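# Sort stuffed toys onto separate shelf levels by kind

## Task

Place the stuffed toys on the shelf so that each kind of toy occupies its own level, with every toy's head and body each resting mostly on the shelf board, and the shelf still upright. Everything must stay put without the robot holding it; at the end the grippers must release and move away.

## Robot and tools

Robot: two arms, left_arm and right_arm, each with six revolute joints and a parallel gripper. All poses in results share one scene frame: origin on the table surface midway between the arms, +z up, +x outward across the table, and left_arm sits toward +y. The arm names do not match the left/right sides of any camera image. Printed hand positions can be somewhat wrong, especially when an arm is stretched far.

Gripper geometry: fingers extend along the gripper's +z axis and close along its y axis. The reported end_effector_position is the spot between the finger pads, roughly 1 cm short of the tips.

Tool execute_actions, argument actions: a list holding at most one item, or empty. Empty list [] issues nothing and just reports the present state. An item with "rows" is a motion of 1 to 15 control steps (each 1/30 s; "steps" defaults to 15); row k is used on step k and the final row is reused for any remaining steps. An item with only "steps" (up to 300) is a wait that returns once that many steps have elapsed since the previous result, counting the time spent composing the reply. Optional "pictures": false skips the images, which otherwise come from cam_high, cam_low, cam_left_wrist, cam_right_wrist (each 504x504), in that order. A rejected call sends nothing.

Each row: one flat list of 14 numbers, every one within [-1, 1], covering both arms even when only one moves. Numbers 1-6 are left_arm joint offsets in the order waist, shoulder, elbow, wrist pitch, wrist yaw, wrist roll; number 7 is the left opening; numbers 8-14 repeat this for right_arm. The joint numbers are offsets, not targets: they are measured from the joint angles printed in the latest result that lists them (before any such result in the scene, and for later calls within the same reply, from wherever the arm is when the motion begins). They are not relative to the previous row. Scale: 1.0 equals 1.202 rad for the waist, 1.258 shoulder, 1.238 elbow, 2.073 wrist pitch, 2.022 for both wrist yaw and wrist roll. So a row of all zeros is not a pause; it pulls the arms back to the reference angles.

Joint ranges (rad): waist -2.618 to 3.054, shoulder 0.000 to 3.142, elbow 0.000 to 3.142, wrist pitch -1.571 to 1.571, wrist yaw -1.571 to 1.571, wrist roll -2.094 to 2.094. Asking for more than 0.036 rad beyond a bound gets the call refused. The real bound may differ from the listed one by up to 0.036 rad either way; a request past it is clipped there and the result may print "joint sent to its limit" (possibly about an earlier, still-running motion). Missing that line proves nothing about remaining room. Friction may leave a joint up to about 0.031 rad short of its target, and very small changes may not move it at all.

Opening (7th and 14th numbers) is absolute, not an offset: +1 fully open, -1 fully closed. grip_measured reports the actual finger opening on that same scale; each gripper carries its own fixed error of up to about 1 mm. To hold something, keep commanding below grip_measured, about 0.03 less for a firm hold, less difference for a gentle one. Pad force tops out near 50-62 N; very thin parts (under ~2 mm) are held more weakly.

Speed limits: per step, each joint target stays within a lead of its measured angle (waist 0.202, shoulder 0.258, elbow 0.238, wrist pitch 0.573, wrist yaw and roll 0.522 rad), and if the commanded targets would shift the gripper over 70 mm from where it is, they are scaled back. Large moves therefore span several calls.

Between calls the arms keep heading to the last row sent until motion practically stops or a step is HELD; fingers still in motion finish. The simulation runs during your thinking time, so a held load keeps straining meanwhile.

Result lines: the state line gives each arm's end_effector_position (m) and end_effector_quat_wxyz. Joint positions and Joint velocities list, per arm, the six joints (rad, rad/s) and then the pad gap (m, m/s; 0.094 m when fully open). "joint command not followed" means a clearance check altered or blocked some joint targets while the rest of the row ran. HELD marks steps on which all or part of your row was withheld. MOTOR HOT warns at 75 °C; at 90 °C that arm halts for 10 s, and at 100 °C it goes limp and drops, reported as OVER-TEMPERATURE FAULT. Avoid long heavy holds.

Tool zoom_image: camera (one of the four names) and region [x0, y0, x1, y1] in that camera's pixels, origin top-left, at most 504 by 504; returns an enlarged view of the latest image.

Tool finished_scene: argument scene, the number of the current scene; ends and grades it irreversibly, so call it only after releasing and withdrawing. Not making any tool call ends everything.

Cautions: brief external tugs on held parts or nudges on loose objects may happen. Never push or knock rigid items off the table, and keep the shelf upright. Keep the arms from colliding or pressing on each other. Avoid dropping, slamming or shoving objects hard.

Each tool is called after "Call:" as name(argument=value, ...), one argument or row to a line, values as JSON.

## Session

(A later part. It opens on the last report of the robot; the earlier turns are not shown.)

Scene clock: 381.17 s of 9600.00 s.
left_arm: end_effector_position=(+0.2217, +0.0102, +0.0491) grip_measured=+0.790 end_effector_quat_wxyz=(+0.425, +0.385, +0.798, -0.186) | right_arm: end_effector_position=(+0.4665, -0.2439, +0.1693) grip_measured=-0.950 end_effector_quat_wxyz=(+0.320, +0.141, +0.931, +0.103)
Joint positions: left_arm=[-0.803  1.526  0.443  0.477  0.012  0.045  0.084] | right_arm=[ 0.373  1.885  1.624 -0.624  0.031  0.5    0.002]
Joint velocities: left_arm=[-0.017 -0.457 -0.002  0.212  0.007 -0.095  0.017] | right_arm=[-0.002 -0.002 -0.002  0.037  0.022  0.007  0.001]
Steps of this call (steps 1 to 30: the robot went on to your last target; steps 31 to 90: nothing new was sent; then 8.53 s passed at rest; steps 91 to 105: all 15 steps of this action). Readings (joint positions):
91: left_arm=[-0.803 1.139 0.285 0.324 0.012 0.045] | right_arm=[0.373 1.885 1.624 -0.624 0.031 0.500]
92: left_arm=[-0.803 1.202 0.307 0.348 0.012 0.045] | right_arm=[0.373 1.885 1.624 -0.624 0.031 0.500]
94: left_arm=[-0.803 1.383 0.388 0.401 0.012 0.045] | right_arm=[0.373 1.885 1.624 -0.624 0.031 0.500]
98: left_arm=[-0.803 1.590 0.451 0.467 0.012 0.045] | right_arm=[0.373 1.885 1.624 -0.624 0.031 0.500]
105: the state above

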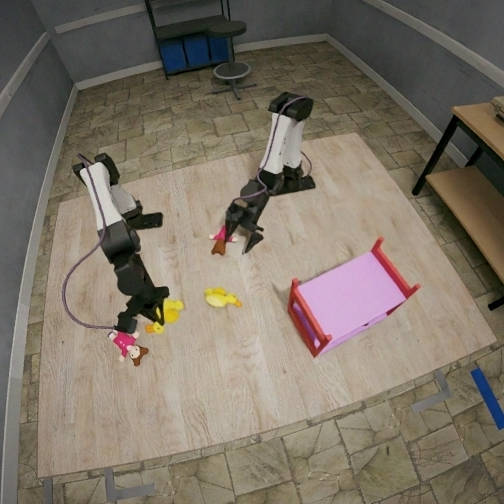

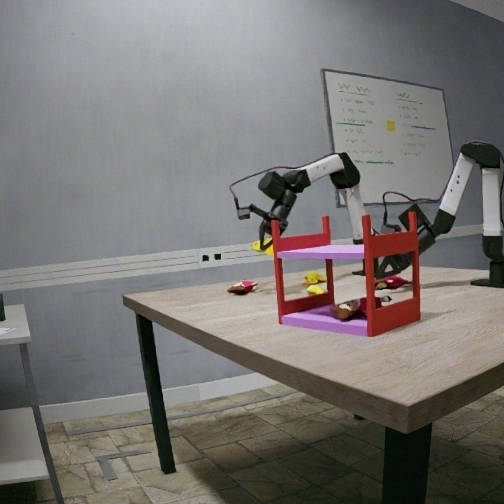

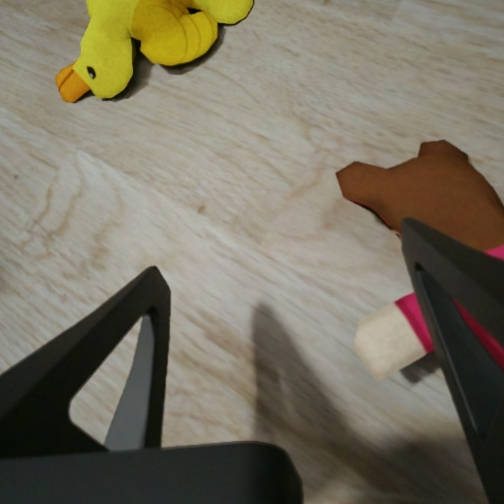

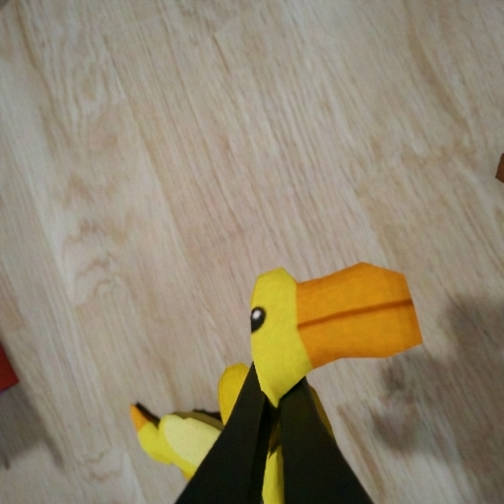

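Face down, further right. Raise, shift waist.

Call:
execute_actions(
  actions=[
    {"rows":[[0,-0.12,-0.03,0,0,0,0.8,0,0,0,0,0,0,-1],[0,-0.12,-0.03,0,0,0,0.8,0,0,0,0,0,0,-1],[0,-0.12,-0.03,0,0,0,0.8,0,0,0,0,0,0,-1],[0,-0.12,-0.03,0,0,0,0.8,0,0,0,0,0,0,-1],[0,-0.12,-0.03,0,0,0,0.8,0,0,0,0,0,0,-1],[-0.13,-0.12,-0.03,0,0,0,1,0,0,0,0,0,0,-1],[-0.13,-0.12,-0.03,0,0,0,1,0,0,0,0,0,0,-1],[-0.13,-0.12,-0.03,0,0,0,1,0,0,0,0,0,0,-1],[-0.13,-0.12,-0.03,0,0,0,1,0,0,0,0,0,0,-1],[-0.13,-0.04,0,0.01,0,0,1,0,0,0,0,0,0,-1]],"steps":15},
  ],
)

Scene clock: 396.33 s of 9600.00 s.
left_arm: end_effector_position=(+0.1730, -0.0243, +0.0638) grip_measured=+1.000 end_effector_quat_wxyz=(+0.426, +0.442, +0.756, -0.229) | right_arm: end_effector_position=(+0.4665, -0.2439, +0.1693) grip_measured=-0.950 end_effector_quat_wxyz=(+0.320, +0.141, +0.931, +0.103)
Joint positions: left_arm=[-0.96   1.47   0.427  0.483  0.015  0.044  0.094] | right_arm=[ 0.373  1.885  1.624 -0.624  0.031  0.5    0.002]
Joint velocities: left_arm=[-0.002  0.076  0.002  0.022 -0.051  0.022  0.   ] | right_arm=[ 0.007 -0.007 -0.012  0.037 -0.022  0.051 -0.   ]
Steps of this call (steps 1 to 30: the robot went on to your last target; steps 31 to 90: nothing new was sent; then 11.67 s passed at rest; steps 91 to 105: all 15 steps of this action). Readings (joint positions):
91: left_arm=[-0.803 1.494 0.440 0.485 0.012 0.045] | right_arm=[0.373 1.885 1.624 -0.624 0.031 0.500]
92: left_arm=[-0.803 1.461 0.427 0.476 0.012 0.045] | right_arm=[0.373 1.885 1.624 -0.624 0.031 0.500]
94: left_arm=[-0.803 1.405 0.416 0.473 0.012 0.045] | right_arm=[0.373 1.885 1.624 -0.624 0.031 0.500]
98: left_arm=[-0.909 1.384 0.416 0.477 0.002 0.044] | right_arm=[0.373 1.885 1.624 -0.624 0.031 0.500]
105: the state above

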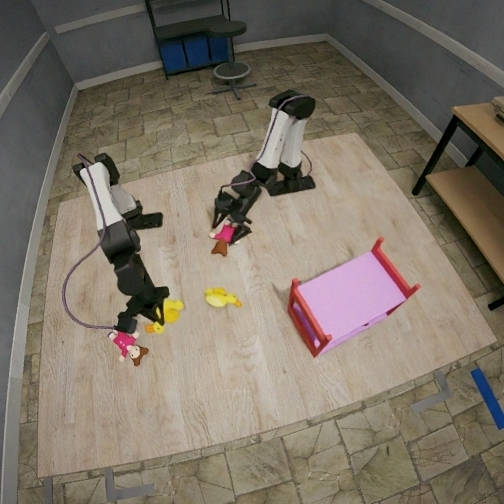

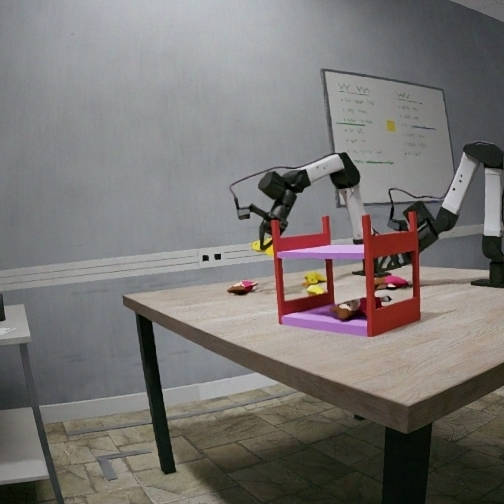

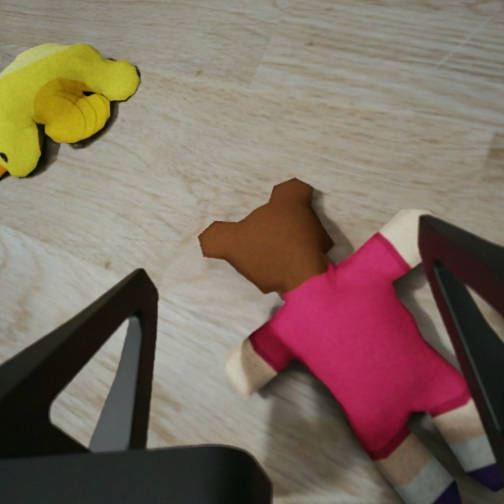

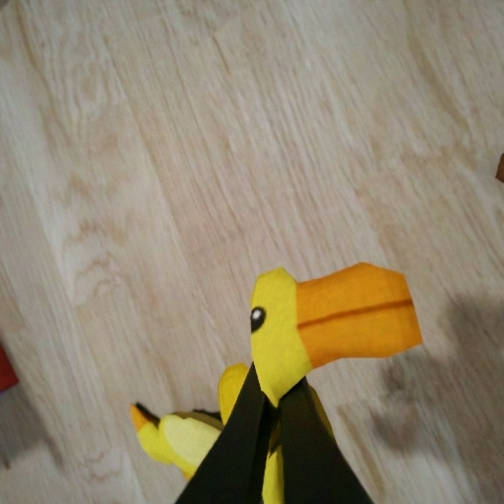

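Call:
execute_actions(
  actions=[
    {"rows":[[-0.05,-0.02,0,0,0,-0.25,0.9,0,0,0,0,0,0,-1]],"steps":15},
  ],
)

Scene clock: 400.40 s of 9600.00 s.
left_arm: end_effector_position=(+0.1554, -0.0349, +0.0664) grip_measured=+0.902 end_effector_quat_wxyz=(+0.352, +0.271, +0.831, -0.336) | right_arm: end_effector_position=(+0.4665, -0.2439, +0.1693) grip_measured=-0.950 end_effector_quat_wxyz=(+0.320, +0.141, +0.931, +0.103)
Joint positions: left_arm=[-1.015  1.463  0.427  0.482  0.014 -0.438  0.089] | right_arm=[ 0.373  1.885  1.624 -0.624  0.031  0.5    0.002]
Joint velocities: left_arm=[ 0.002 -0.012  0.007 -0.037 -0.022 -0.095 -0.   ] | right_arm=[-0.007 -0.012 -0.007 -0.007 -0.007  0.037  0.001]
Steps of this call (steps 1 to 15: the robot went on to your last target; steps 16 to 90: nothing new was sent; then 0.57 s passed at rest; steps 91 to 105: all 15 steps of this action). Readings (joint positions):
91: left_arm=[-0.966 1.471 0.427 0.483 0.012 -0.024] | right_arm=[0.373 1.885 1.624 -0.624 0.031 0.500]
92: left_arm=[-0.982 1.469 0.427 0.482 0.011 -0.111] | right_arm=[0.373 1.885 1.624 -0.624 0.031 0.500]
94: left_arm=[-1.008 1.465 0.427 0.482 0.013 -0.236] | right_arm=[0.373 1.885 1.624 -0.624 0.031 0.500]
98: left_arm=[-1.015 1.463 0.427 0.482 0.014 -0.367] | right_arm=[0.373 1.885 1.624 -0.624 0.031 0.500]
105: the state above

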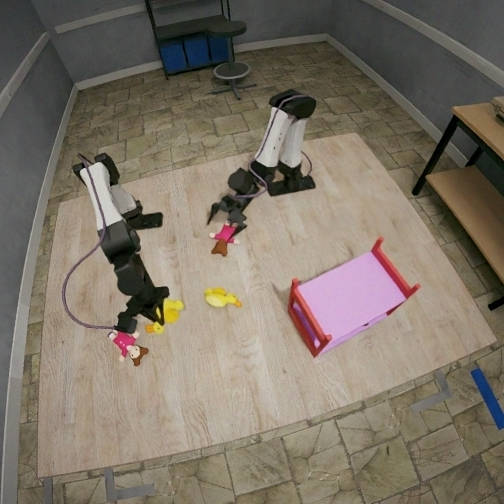

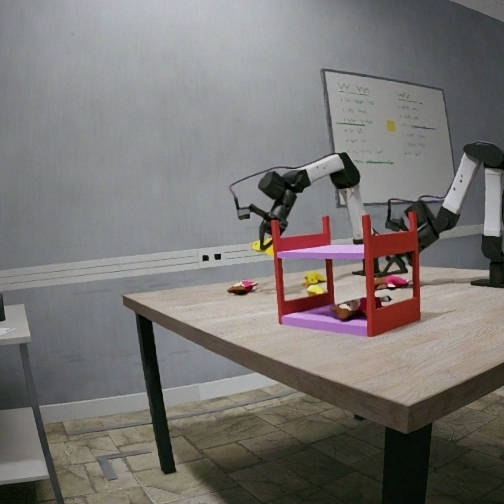

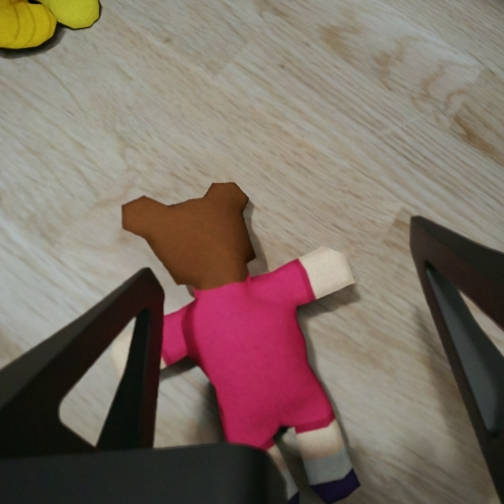

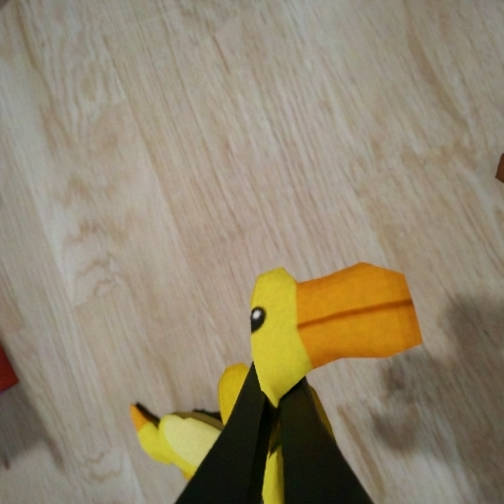

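Call:
execute_actions(
  actions=[
    {"rows":[[0.03,0.04,-0.01,0.01,0,0,0.7,0,0,0,0,0,0,-1],[0.03,0.09,-0.015,0.02,0,0,0.7,0,0,0,0,0,0,-1]],"steps":15},
  ],
)

Scene clock: 405.83 s of 9600.00 s.
left_arm: end_effector_position=(+0.1609, -0.0224, +0.0274) grip_measured=+0.702 end_effector_quat_wxyz=(+0.323, +0.263, +0.857, -0.302) | right_arm: end_effector_position=(+0.4665, -0.2439, +0.1693) grip_measured=-0.950 end_effector_quat_wxyz=(+0.320, +0.141, +0.931, +0.103)
Joint positions: left_arm=[-0.984  1.574  0.414  0.506  0.015 -0.443  0.08 ] | right_arm=[ 0.373  1.885  1.624 -0.624  0.031  0.5    0.002]
Joint velocities: left_arm=[ 0.007  0.007 -0.022  0.007  0.022 -0.022  0.   ] | right_arm=[ 0.012 -0.002 -0.002 -0.022  0.095  0.007 -0.002]
Steps of this call (steps 1 to 30: the robot went on to your last target; steps 31 to 90: nothing new was sent; then 1.93 s passed at rest; steps 91 to 105: all 15 steps of this action). Readings (joint positions):
91: left_arm=[-1.011 1.467 0.427 0.484 0.015 -0.454] | right_arm=[0.373 1.885 1.624 -0.624 0.031 0.500]
92: left_arm=[-1.003 1.485 0.427 0.496 0.016 -0.451] | right_arm=[0.373 1.885 1.624 -0.624 0.031 0.500]
94: left_arm=[-0.989 1.539 0.426 0.508 0.016 -0.449] | right_arm=[0.373 1.885 1.624 -0.624 0.031 0.500]
98: left_arm=[-0.984 1.574 0.414 0.504 0.015 -0.445] | right_arm=[0.373 1.885 1.624 -0.624 0.031 0.500]
105: the state above

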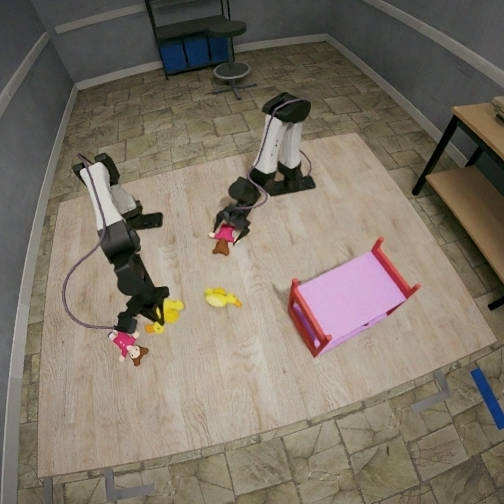

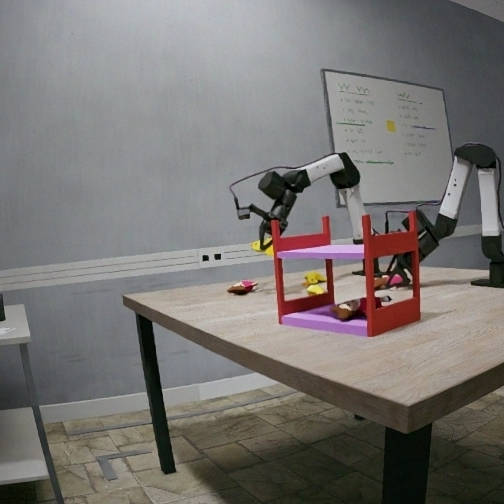

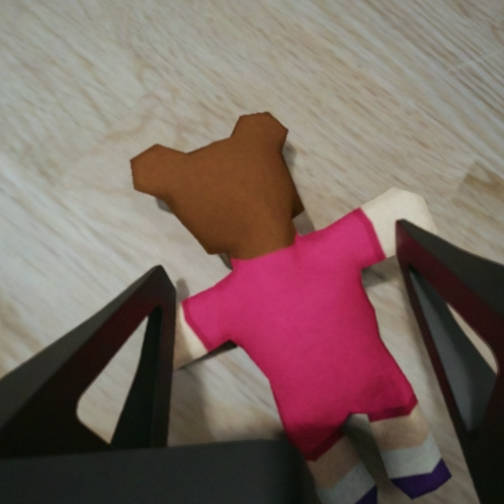

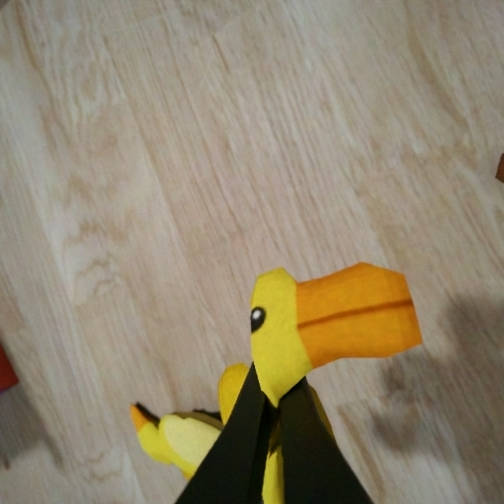

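Call:
execute_actions(
  actions=[
    {"rows":[[0,-0.07,0,0,0,-0.05,0.6,0,0,0,0,0,0,-1],[0,-0.07,0,0,0,-0.05,0.6,0,0,0,0,0,0,-1],[0,-0.07,0,0,0,-0.05,0.6,0,0,0,0,0,0,-1],[0,-0.07,0,0,0,-0.05,0.6,0,0,0,0,0,0,-1],[0,-0.08,-0.06,0,0,-0.05,0.5,0,0,0,0,0,0,-1],[0,-0.08,-0.06,0,0,-0.05,0.5,0,0,0,0,0,0,-1],[0,-0.08,-0.06,0,0,-0.05,0.5,0,0,0,0,0,0,-1],[0,-0.08,-0.06,0,0,-0.05,0.5,0,0,0,0,0,0,-1],[0,-0.04,-0.06,0.01,0,-0.05,0.5,0,0,0,0,0,0,-1]],"steps":15},
  ],
)

Scene clock: 416.70 s of 9600.00 s.
left_arm: end_effector_position=(+0.1521, -0.0077, +0.0258) grip_measured=+0.502 end_effector_quat_wxyz=(+0.308, +0.223, +0.869, -0.316) | right_arm: end_effector_position=(+0.4665, -0.2439, +0.1693) grip_measured=-0.950 end_effector_quat_wxyz=(+0.320, +0.141, +0.931, +0.103)
Joint positions: left_arm=[-0.984  1.514  0.349  0.509  0.015 -0.535  0.071] | right_arm=[ 0.373  1.885  1.624 -0.624  0.031  0.5    0.002]
Joint velocities: left_arm=[-0.017 -0.007 -0.017  0.007 -0.007 -0.066  0.001] | right_arm=[ 0.002  0.002  0.012 -0.081  0.022  0.051  0.   ]
Steps of this call (steps 1 to 15: the robot went on to your last target; steps 16 to 90: nothing new was sent; then 7.37 s passed at rest; steps 91 to 105: all 15 steps of this action). Readings (joint positions):
91: left_arm=[-0.984 1.566 0.414 0.502 0.015 -0.456] | right_arm=[0.373 1.885 1.624 -0.624 0.031 0.500]
92: left_arm=[-0.984 1.547 0.413 0.494 0.015 -0.473] | right_arm=[0.373 1.885 1.624 -0.624 0.031 0.500]
94: left_arm=[-0.984 1.512 0.413 0.496 0.015 -0.497] | right_arm=[0.373 1.885 1.624 -0.624 0.031 0.500]
98: left_arm=[-0.984 1.484 0.368 0.509 0.015 -0.521] | right_arm=[0.373 1.885 1.624 -0.624 0.031 0.500]
105: the state above

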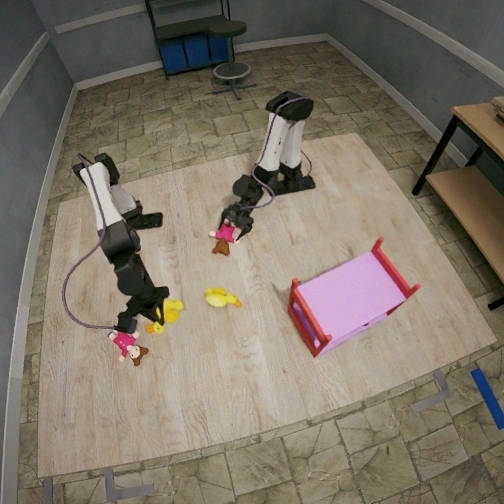

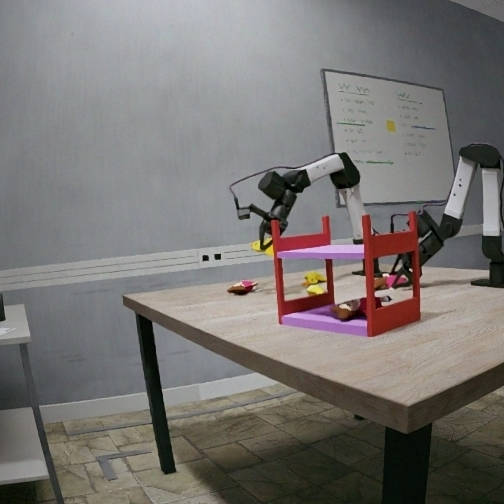

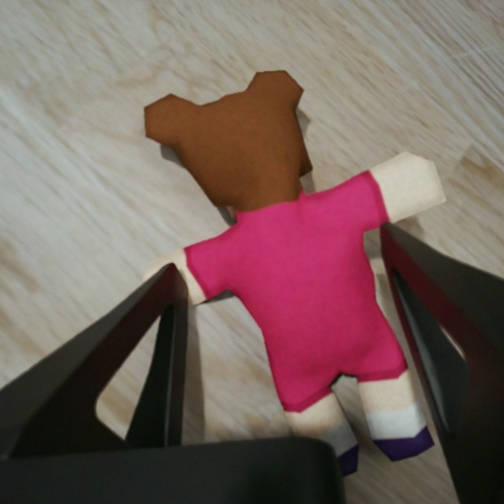

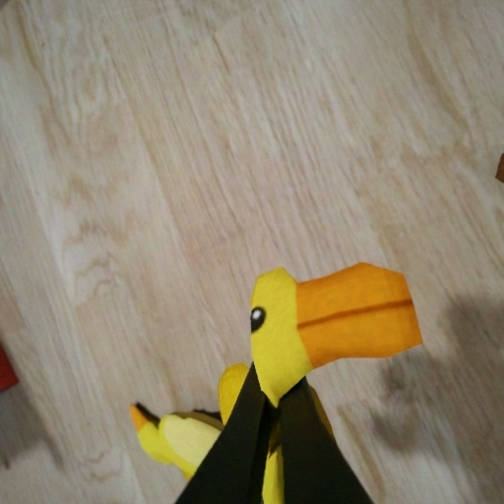

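Good enough; close and lift.

Call:
execute_actions(
  actions=[
    {"rows":[[0,0,-0.01,0,0,0,0.3,0,0,0,0,0,0,-1],[0,0,-0.01,0,0,0,0.1,0,0,0,0,0,0,-1],[0,0,-0.01,0,0,0,-0.1,0,0,0,0,0,0,-1],[0,0,-0.01,0,0,0,-0.3,0,0,0,0,0,0,-1],[0,0,-0.01,0,0,0,-0.5,0,0,0,0,0,0,-1],[0,0,-0.01,0,0,0,-0.7,0,0,0,0,0,0,-1],[0,0,-0.01,0,0,0,-1,0,0,0,0,0,0,-1]],"steps":15},
  ],
)

Call:
execute_actions(
  actions=[
    {"rows":[[0,0,0,0,0,0,-1,0,0,0,0,0,0,-1],[0,0,0,0,0,0,-1,0,0,0,0,0,0,-1],[0,0,0,0,0,0,-1,0,0,0,0,0,0,-1],[0,0,0,0,0,0,-1,0,0,0,0,0,0,-1],[0,0,0,0,0,0,-1,0,0,0,0,0,0,-1],[0,-0.05,0,0,0,0,-1,0,0,0,0,0,0,-1],[0,-0.1,0,0,0,0,-1,0,0,0,0,0,0,-1],[0,-0.2,-0.03,-0.03,0,0,-1,0,0,0,0,0,0,-1],[0,-0.3,-0.06,-0.06,0,0.05,-1,0,0,0,0,0,0,-1],[0,-0.4,-0.1,-0.1,0,0.1,-1,0,0,0,0,0,0,-1]],"steps":15},
  ],
)

Scene clock: 428.43 s of 9600.00 s.
left_arm: end_effector_position=(+0.1520, -0.0078, +0.0258) grip_measured=-0.966 end_effector_quat_wxyz=(+0.308, +0.222, +0.869, -0.317) | right_arm: end_effector_position=(+0.4665, -0.2439, +0.1693) grip_measured=-0.950 end_effector_quat_wxyz=(+0.320, +0.141, +0.931, +0.103)
Joint positions: left_arm=[-0.984  1.514  0.349  0.509  0.016 -0.538  0.002] | right_arm=[ 0.373  1.885  1.624 -0.624  0.031  0.5    0.002]
Joint velocities: left_arm=[ 0.017  0.002 -0.007  0.007 -0.051 -0.007 -0.   ] | right_arm=[-0.002 -0.046  0.007 -0.007 -0.051 -0.037 -0.   ]
Steps of this call (steps 1 to 15: the robot went on to your last target; steps 16 to 90: nothing new was sent; then 8.23 s passed at rest; steps 91 to 105: all 15 steps of this action). Readings (joint positions):
91: left_arm=[-0.984 1.514 0.349 0.509 0.015 -0.538] | right_arm=[0.373 1.885 1.624 -0.624 0.031 0.500]
92: left_arm=[-0.984 1.514 0.349 0.509 0.015 -0.538] | right_arm=[0.373 1.885 1.624 -0.624 0.031 0.500]
94: left_arm=[-0.984 1.514 0.349 0.509 0.015 -0.538] | right_arm=[0.373 1.885 1.624 -0.624 0.031 0.500]
98: left_arm=[-0.984 1.514 0.349 0.509 0.016 -0.538] | right_arm=[0.373 1.885 1.624 -0.624 0.031 0.500]
105: the state above

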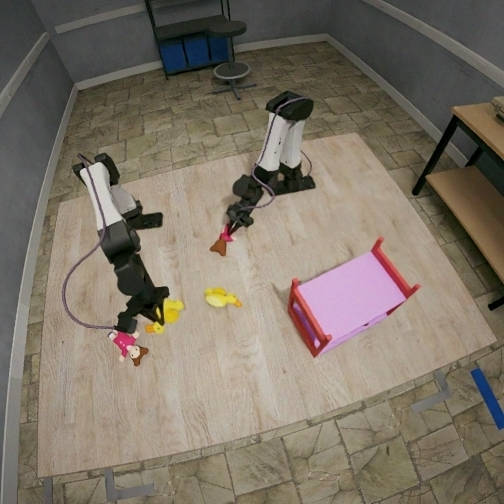

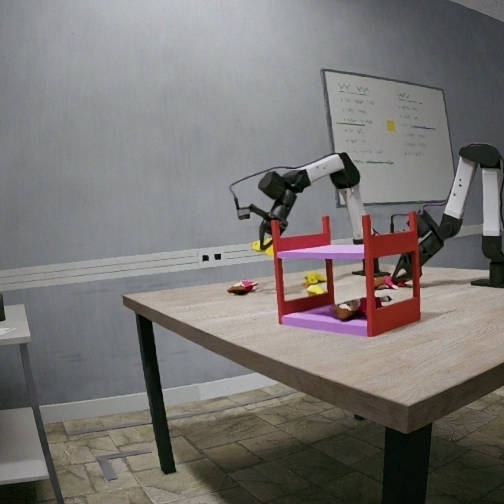

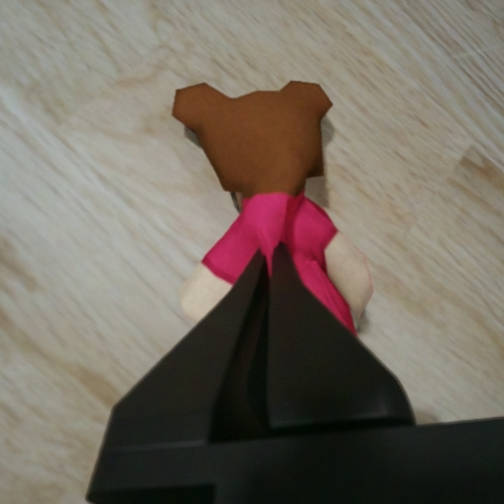

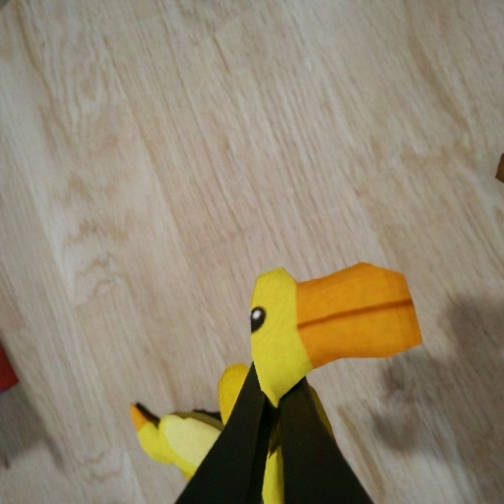

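Scene clock: 428.93 s of 9600.00 s.
left_arm: end_effector_position=(+0.1381, +0.0154, +0.1138) grip_measured=-0.966 end_effector_quat_wxyz=(+0.413, +0.266, +0.791, -0.364) | right_arm: end_effector_position=(+0.4665, -0.2439, +0.1693) grip_measured=-0.950 end_effector_quat_wxyz=(+0.320, +0.141, +0.931, +0.103)
Joint positions: left_arm=[-0.984  1.017  0.247  0.365  0.016 -0.391  0.002] | right_arm=[ 0.373  1.885  1.624 -0.624  0.031  0.5    0.002]
Joint velocities: left_arm=[-0.002 -0.095 -0.002 -0.33   0.022  0.374 -0.   ] | right_arm=[-0.007  0.007 -0.012 -0.022  0.037  0.051  0.   ]
Steps of this call (steps 1 to 15: all 15 steps of this action). Readings (joint positions):
1: left_arm=[-0.984 1.514 0.349 0.509 0.016 -0.538] | right_arm=[0.373 1.885 1.624 -0.624 0.031 0.500]
2: left_arm=[-0.984 1.514 0.349 0.509 0.016 -0.538] | right_arm=[0.373 1.885 1.624 -0.624 0.031 0.500]
4: left_arm=[-0.984 1.514 0.349 0.509 0.016 -0.538] | right_arm=[0.373 1.885 1.624 -0.624 0.031 0.500]
8: left_arm=[-0.984 1.445 0.343 0.477 0.016 -0.538] | right_arm=[0.373 1.885 1.624 -0.624 0.031 0.500]
15: the state above

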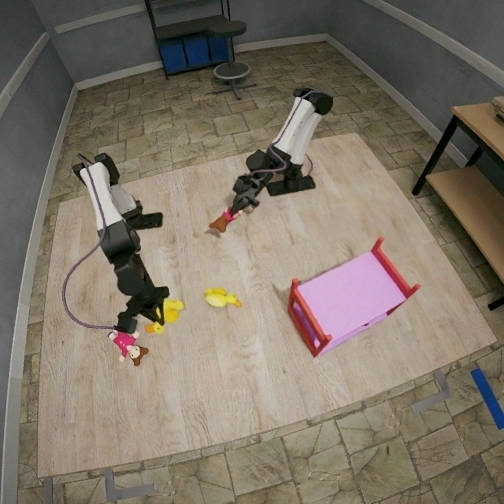

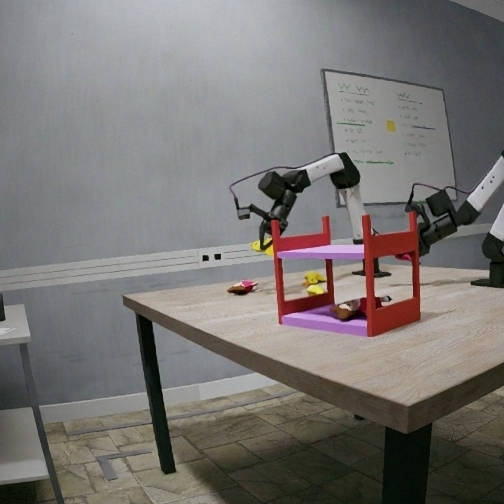

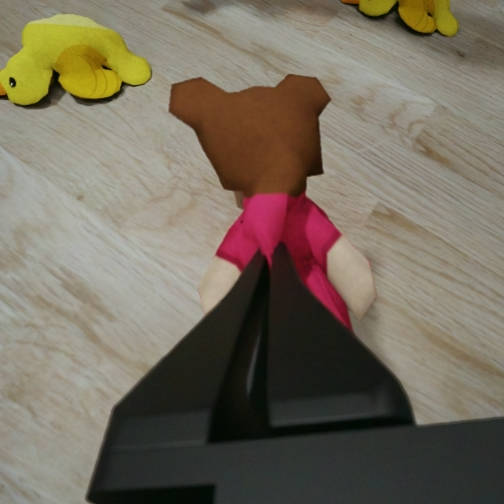

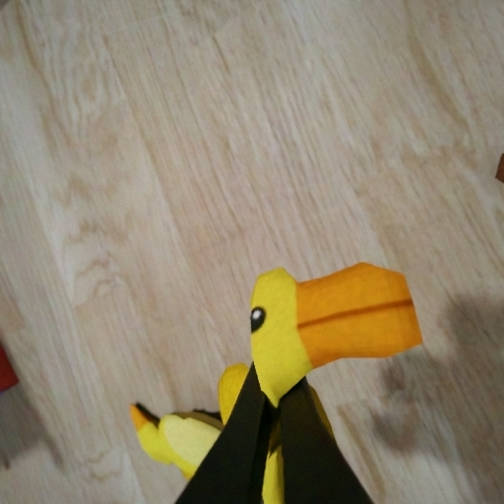

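Call:
execute_actions(
  actions=[
    {"rows":[[0,-0.17,-0.12,-0.1,0,0.21,-1,0,0,0,0,0,0,-1],[0.2,-0.17,-0.12,-0.1,0,0.21,-1,0,0,0,0,0,0,-1],[0.45,-0.17,-0.12,-0.1,0,0.21,-1,0,0,0,0,0,0,-1],[0.73,-0.17,-0.12,-0.1,0,0.21,-1,0,0,0,0,0,0,-1],[0.73,-0.17,-0.12,-0.1,0,0.21,-1,0,0,0,0,0,0,-1],[0.73,-0.17,-0.12,-0.1,0,0.21,-1,0,0,0,0,0,0,-1],[0.73,-0.17,-0.12,-0.1,0,0.21,-1,0,0,0,0,0,0,-1],[0.73,-0.17,-0.12,-0.1,0,0.21,-1,0.3,0,-0.05,0,0,0,-1],[0.73,-0.17,-0.12,-0.1,0,0.21,-1,0.62,0,-0.1,0,0,0,-1]],"steps":15},
  ],
)

Call:
execute_actions(
  actions=[
    {"steps":15},
  ],
)

Scene clock: 444.47 s of 9600.00 s.
left_arm: end_effector_position=(+0.2420, +0.2499, +0.0612) grip_measured=-0.966 end_effector_quat_wxyz=(+0.485, +0.079, +0.870, -0.039) | right_arm: end_effector_position=(+0.3972, -0.1099, +0.1297) grip_measured=-0.950 end_effector_quat_wxyz=(+0.265, -0.002, +0.957, +0.123)
Joint positions: left_arm=[-0.119  0.817  0.103  0.158  0.004  0.013  0.002] | right_arm=[ 0.679  1.89   1.53  -0.619  0.045  0.5    0.002]
Joint velocities: left_arm=[ 0.276 -0.007  0.002  0.037 -0.037  0.007  0.   ] | right_arm=[ 1.463  0.066 -0.164 -0.095 -0.051  0.037 -0.   ]
Steps of this call (steps 1 to 30: the robot went on to your last target; steps 31 to 90: nothing new was sent; then 12.03 s passed at rest; steps 91 to 105: all 15 steps of this action). Readings (joint positions):
91: left_arm=[-0.984 0.990 0.219 0.285 0.015 -0.291] | right_arm=[0.373 1.885 1.624 -0.624 0.031 0.500]
92: left_arm=[-0.956 0.922 0.184 0.266 0.032 -0.224] | right_arm=[0.373 1.885 1.624 -0.624 0.031 0.500]
94: left_arm=[-0.812 0.831 0.128 0.229 0.032 -0.132] | right_arm=[0.373 1.885 1.624 -0.624 0.031 0.500]
98: left_arm=[-0.519 0.817 0.103 0.174 0.021 -0.036] | right_arm=[0.385 1.885 1.620 -0.622 0.037 0.500]
105: the state above

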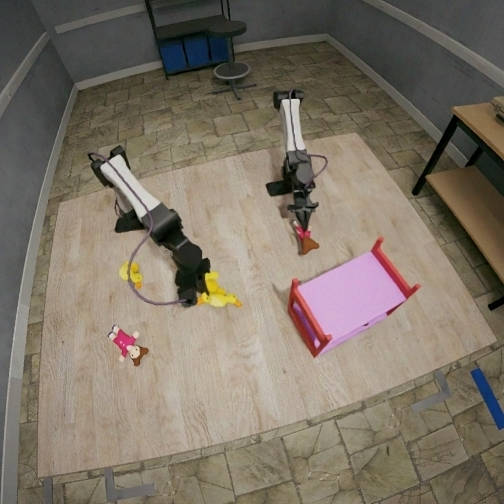

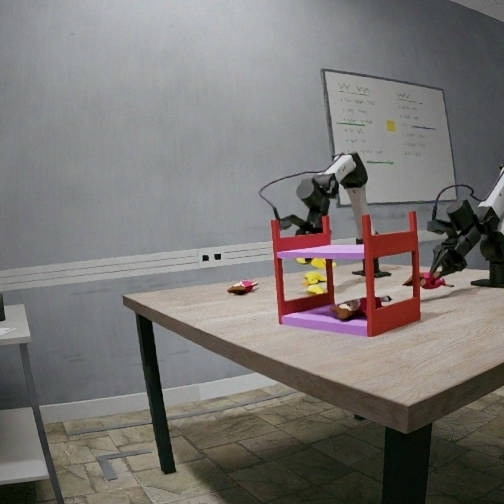

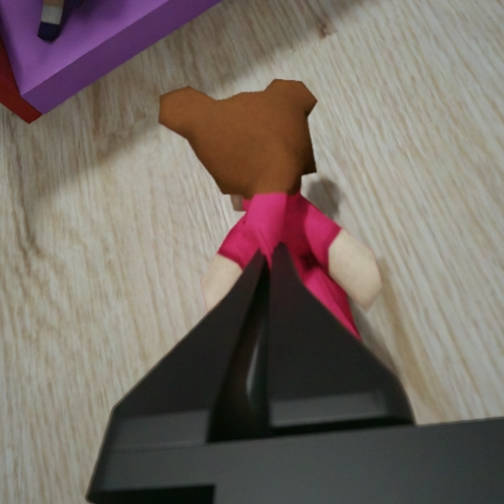

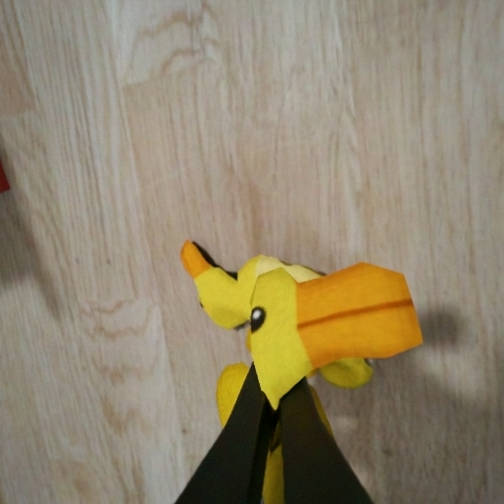

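Scene clock: 444.97 s of 9600.00 s.
left_arm: end_effector_position=(+0.2413, +0.2510, +0.0598) grip_measured=-0.966 end_effector_quat_wxyz=(+0.482, +0.084, +0.871, -0.035) | right_arm: end_effector_position=(+0.2461, +0.0553, +0.1252) grip_measured=-0.950 end_effector_quat_wxyz=(+0.219, -0.220, +0.933, +0.184)
Joint positions: left_arm=[-0.113  0.817  0.103  0.152  0.008  0.028  0.002] | right_arm=[ 1.132  1.893  1.522 -0.621  0.021  0.5    0.002]
Joint velocities: left_arm=[ 0.012  0.012 -0.002 -0.051  0.051 -0.037 -0.   ] | right_arm=[-0.154 -0.007 -0.007 -0.022  0.022 -0.051  0.   ]
Steps of this call (steps 1 to 15: the robot went on to your last target). Readings (joint positions):
1: left_arm=[-0.114 0.817 0.103 0.157 0.004 0.016] | right_arm=[0.732 1.892 1.525 -0.620 0.044 0.500]
2: left_arm=[-0.113 0.817 0.103 0.156 0.004 0.018] | right_arm=[0.785 1.893 1.523 -0.620 0.044 0.500]
4: left_arm=[-0.113 0.817 0.103 0.154 0.006 0.022] | right_arm=[0.894 1.893 1.522 -0.620 0.043 0.500]
8: left_arm=[-0.113 0.817 0.103 0.153 0.007 0.026] | right_arm=[1.097 1.893 1.522 -0.619 0.034 0.500]
15: the state above

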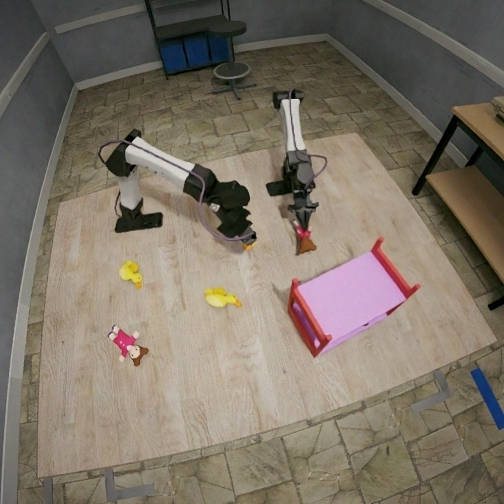

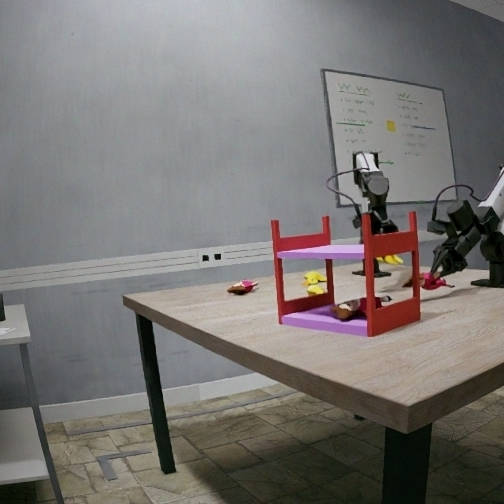

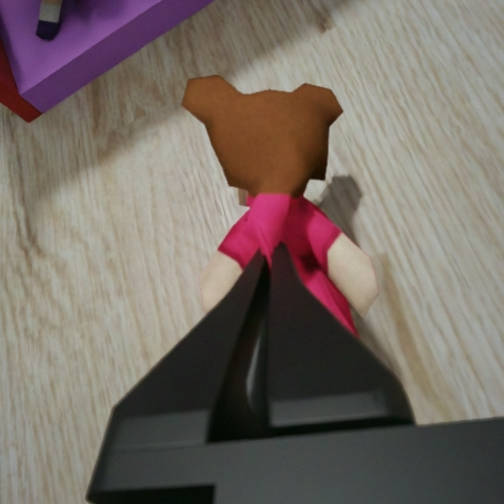

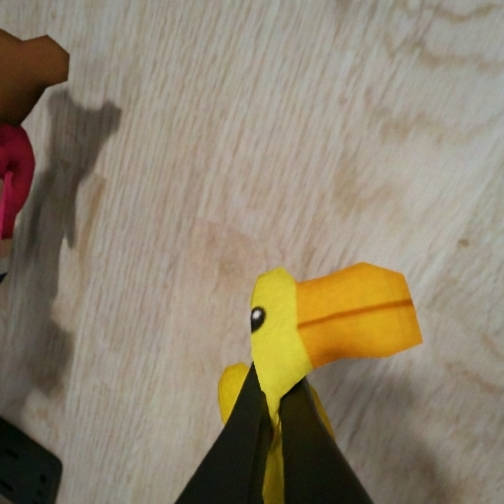

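Call:
execute_actions(
  actions=[
    {"rows":[[0,0.05,0.15,0.03,0,0,-1,0,0.05,0,0,0,0,-1],[0,0.15,0.25,0.06,0,0,-1,0,0.1,0.02,0,0,0,-1],[0,0.3,0.33,0.09,0,0,-1,0,0.15,0.04,0,0,0,-1],[0,0.45,0.4,0.12,0,0,-1,0,0.19,0.04,0,0,0,-1],[0,0.55,0.45,0.14,0,0,-1,0,0.19,0.04,0,0,0,-1],[0,0.64,0.47,0.147,0,0,-1,0,0.19,0.04,0,0,0,-1],[0,0.64,0.47,0.147,0,0,-1,0,0.19,0.04,0,0,0,-1],[0,0.64,0.47,0.147,0,0,-1,0,0.19,0.04,0,0,0,-1],[0,0.64,0.47,0.147,0,0,-1,0,0.19,0.04,0,0,0,-0.4],[0,0.64,0.47,0.147,0,0,-1,0,0.19,0.04,0,0,0,0.2],[0,0.64,0.47,0.147,0,0,-1,0,0.19,0.04,0,0,0,0.6]],"steps":15},
  ],
)

Call:
execute_actions(
  actions=[
    {"steps":10},
  ],
)

Scene clock: 456.17 s of 9600.00 s.
left_arm: end_effector_position=(+0.4067, +0.2244, +0.0890) grip_measured=-0.966 end_effector_quat_wxyz=(+0.495, +0.083, +0.864, -0.036) | right_arm: end_effector_position=(+0.2537, +0.0598, +0.0346) grip_measured=+0.588 end_effector_quat_wxyz=(+0.158, -0.223, +0.954, +0.127)
Joint positions: left_arm=[-0.113  1.628  0.684  0.413  0.009  0.029  0.002] | right_arm=[ 1.125  2.125  1.571 -0.61   0.022  0.5    0.075]
Joint velocities: left_arm=[-0.002  0.325 -0.139 -0.125 -0.022 -0.022 -0.   ] | right_arm=[-0.007  0.002 -0.017 -0.022 -0.037  0.051  0.021]
Steps of this call (steps 1 to 15: the robot went on to your last target; steps 16 to 90: nothing new was sent; then 7.70 s passed at rest; steps 91 to 105: all 15 steps of this action). Readings (joint positions):
91: left_arm=[-0.113 0.824 0.119 0.141 0.008 0.029] | right_arm=[1.124 1.897 1.522 -0.621 0.023 0.500]
92: left_arm=[-0.113 0.858 0.155 0.134 0.008 0.029] | right_arm=[1.124 1.909 1.526 -0.619 0.023 0.500]
94: left_arm=[-0.113 0.982 0.262 0.172 0.008 0.029] | right_arm=[1.124 1.977 1.555 -0.614 0.023 0.500]
98: left_arm=[-0.113 1.246 0.493 0.285 0.008 0.029] | right_arm=[1.124 2.135 1.567 -0.608 0.023 0.500]
105: the state above

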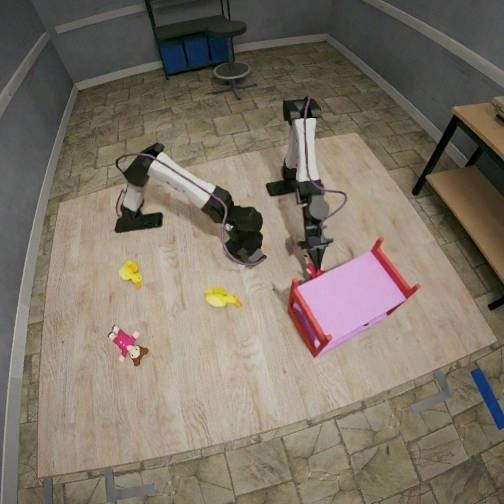

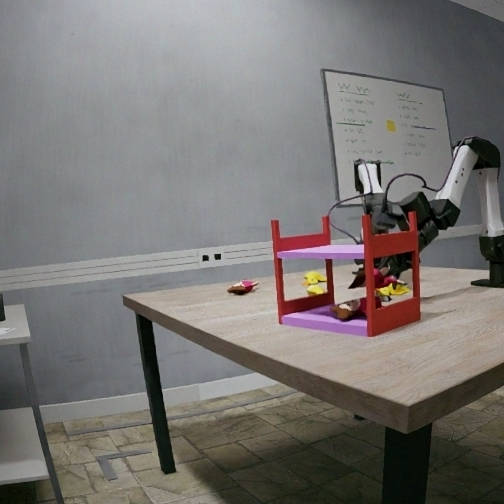

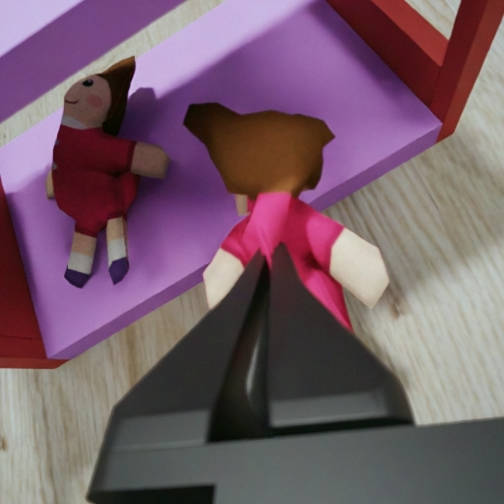

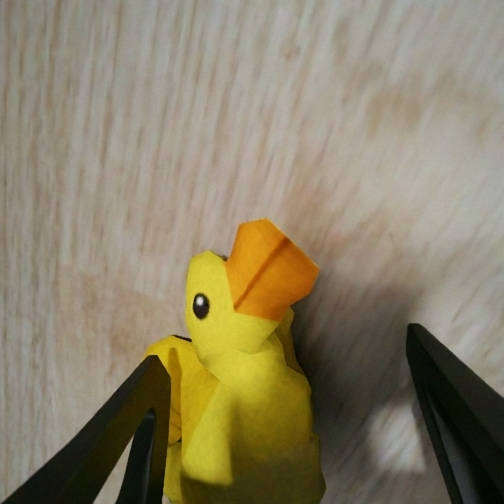

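Scene clock: 456.50 s of 9600.00 s.
left_arm: end_effector_position=(+0.4055, +0.2246, +0.0847) grip_measured=-0.966 end_effector_quat_wxyz=(+0.492, +0.084, +0.866, -0.036) | right_arm: end_effector_position=(+0.2535, +0.0596, +0.0345) grip_measured=+0.598 end_effector_quat_wxyz=(+0.157, -0.223, +0.954, +0.127)
Joint positions: left_arm=[-0.113  1.636  0.678  0.419  0.009  0.029  0.002] | right_arm=[ 1.125  2.125  1.571 -0.611  0.022  0.5    0.075]
Joint velocities: left_arm=[-0.012 -0.007  0.022 -0.022  0.051 -0.051 -0.001] | right_arm=[ 0.007 -0.012 -0.022 -0.095  0.022  0.037 -0.001]
Steps of this call (steps 1 to 10: the robot went on to your last target). Readings (joint positions):
1: left_arm=[-0.113 1.635 0.679 0.409 0.009 0.029] | right_arm=[1.125 2.125 1.571 -0.611 0.022 0.500]
2: left_arm=[-0.113 1.636 0.678 0.408 0.009 0.029] | right_arm=[1.125 2.125 1.571 -0.611 0.022 0.500]
4: left_arm=[-0.113 1.636 0.678 0.415 0.009 0.029] | right_arm=[1.125 2.125 1.571 -0.611 0.022 0.500]
8: left_arm=[-0.113 1.636 0.678 0.418 0.009 0.029] | right_arm=[1.125 2.125 1.571 -0.611 0.022 0.500]
10: the state above

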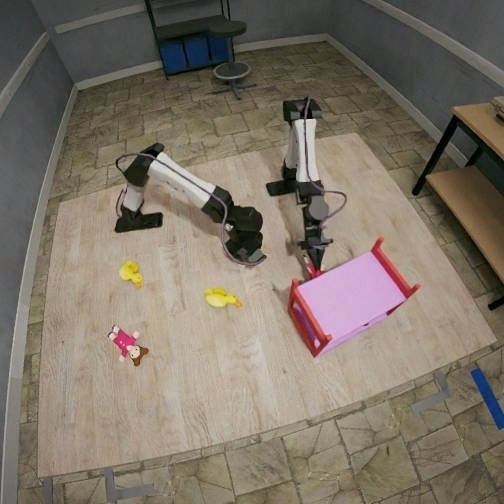

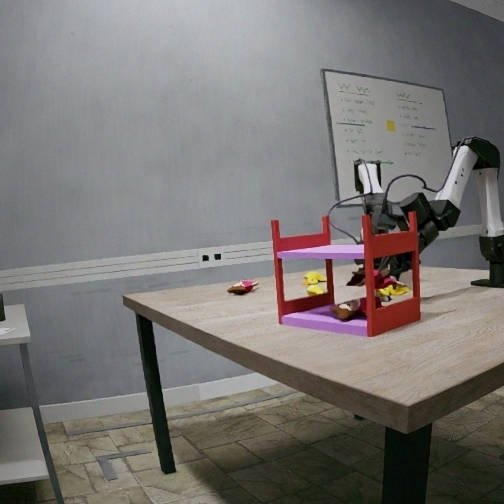

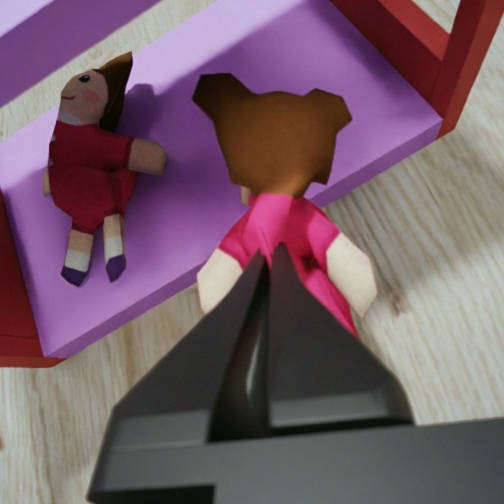

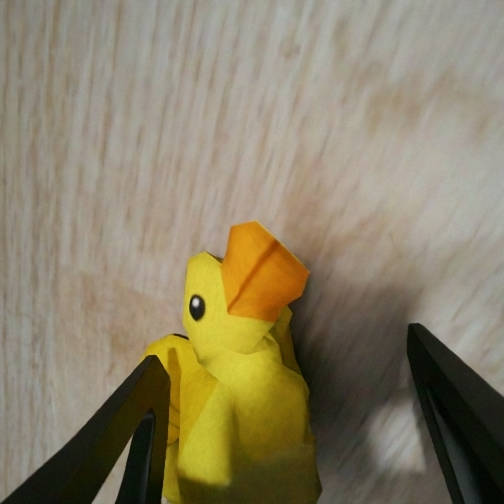

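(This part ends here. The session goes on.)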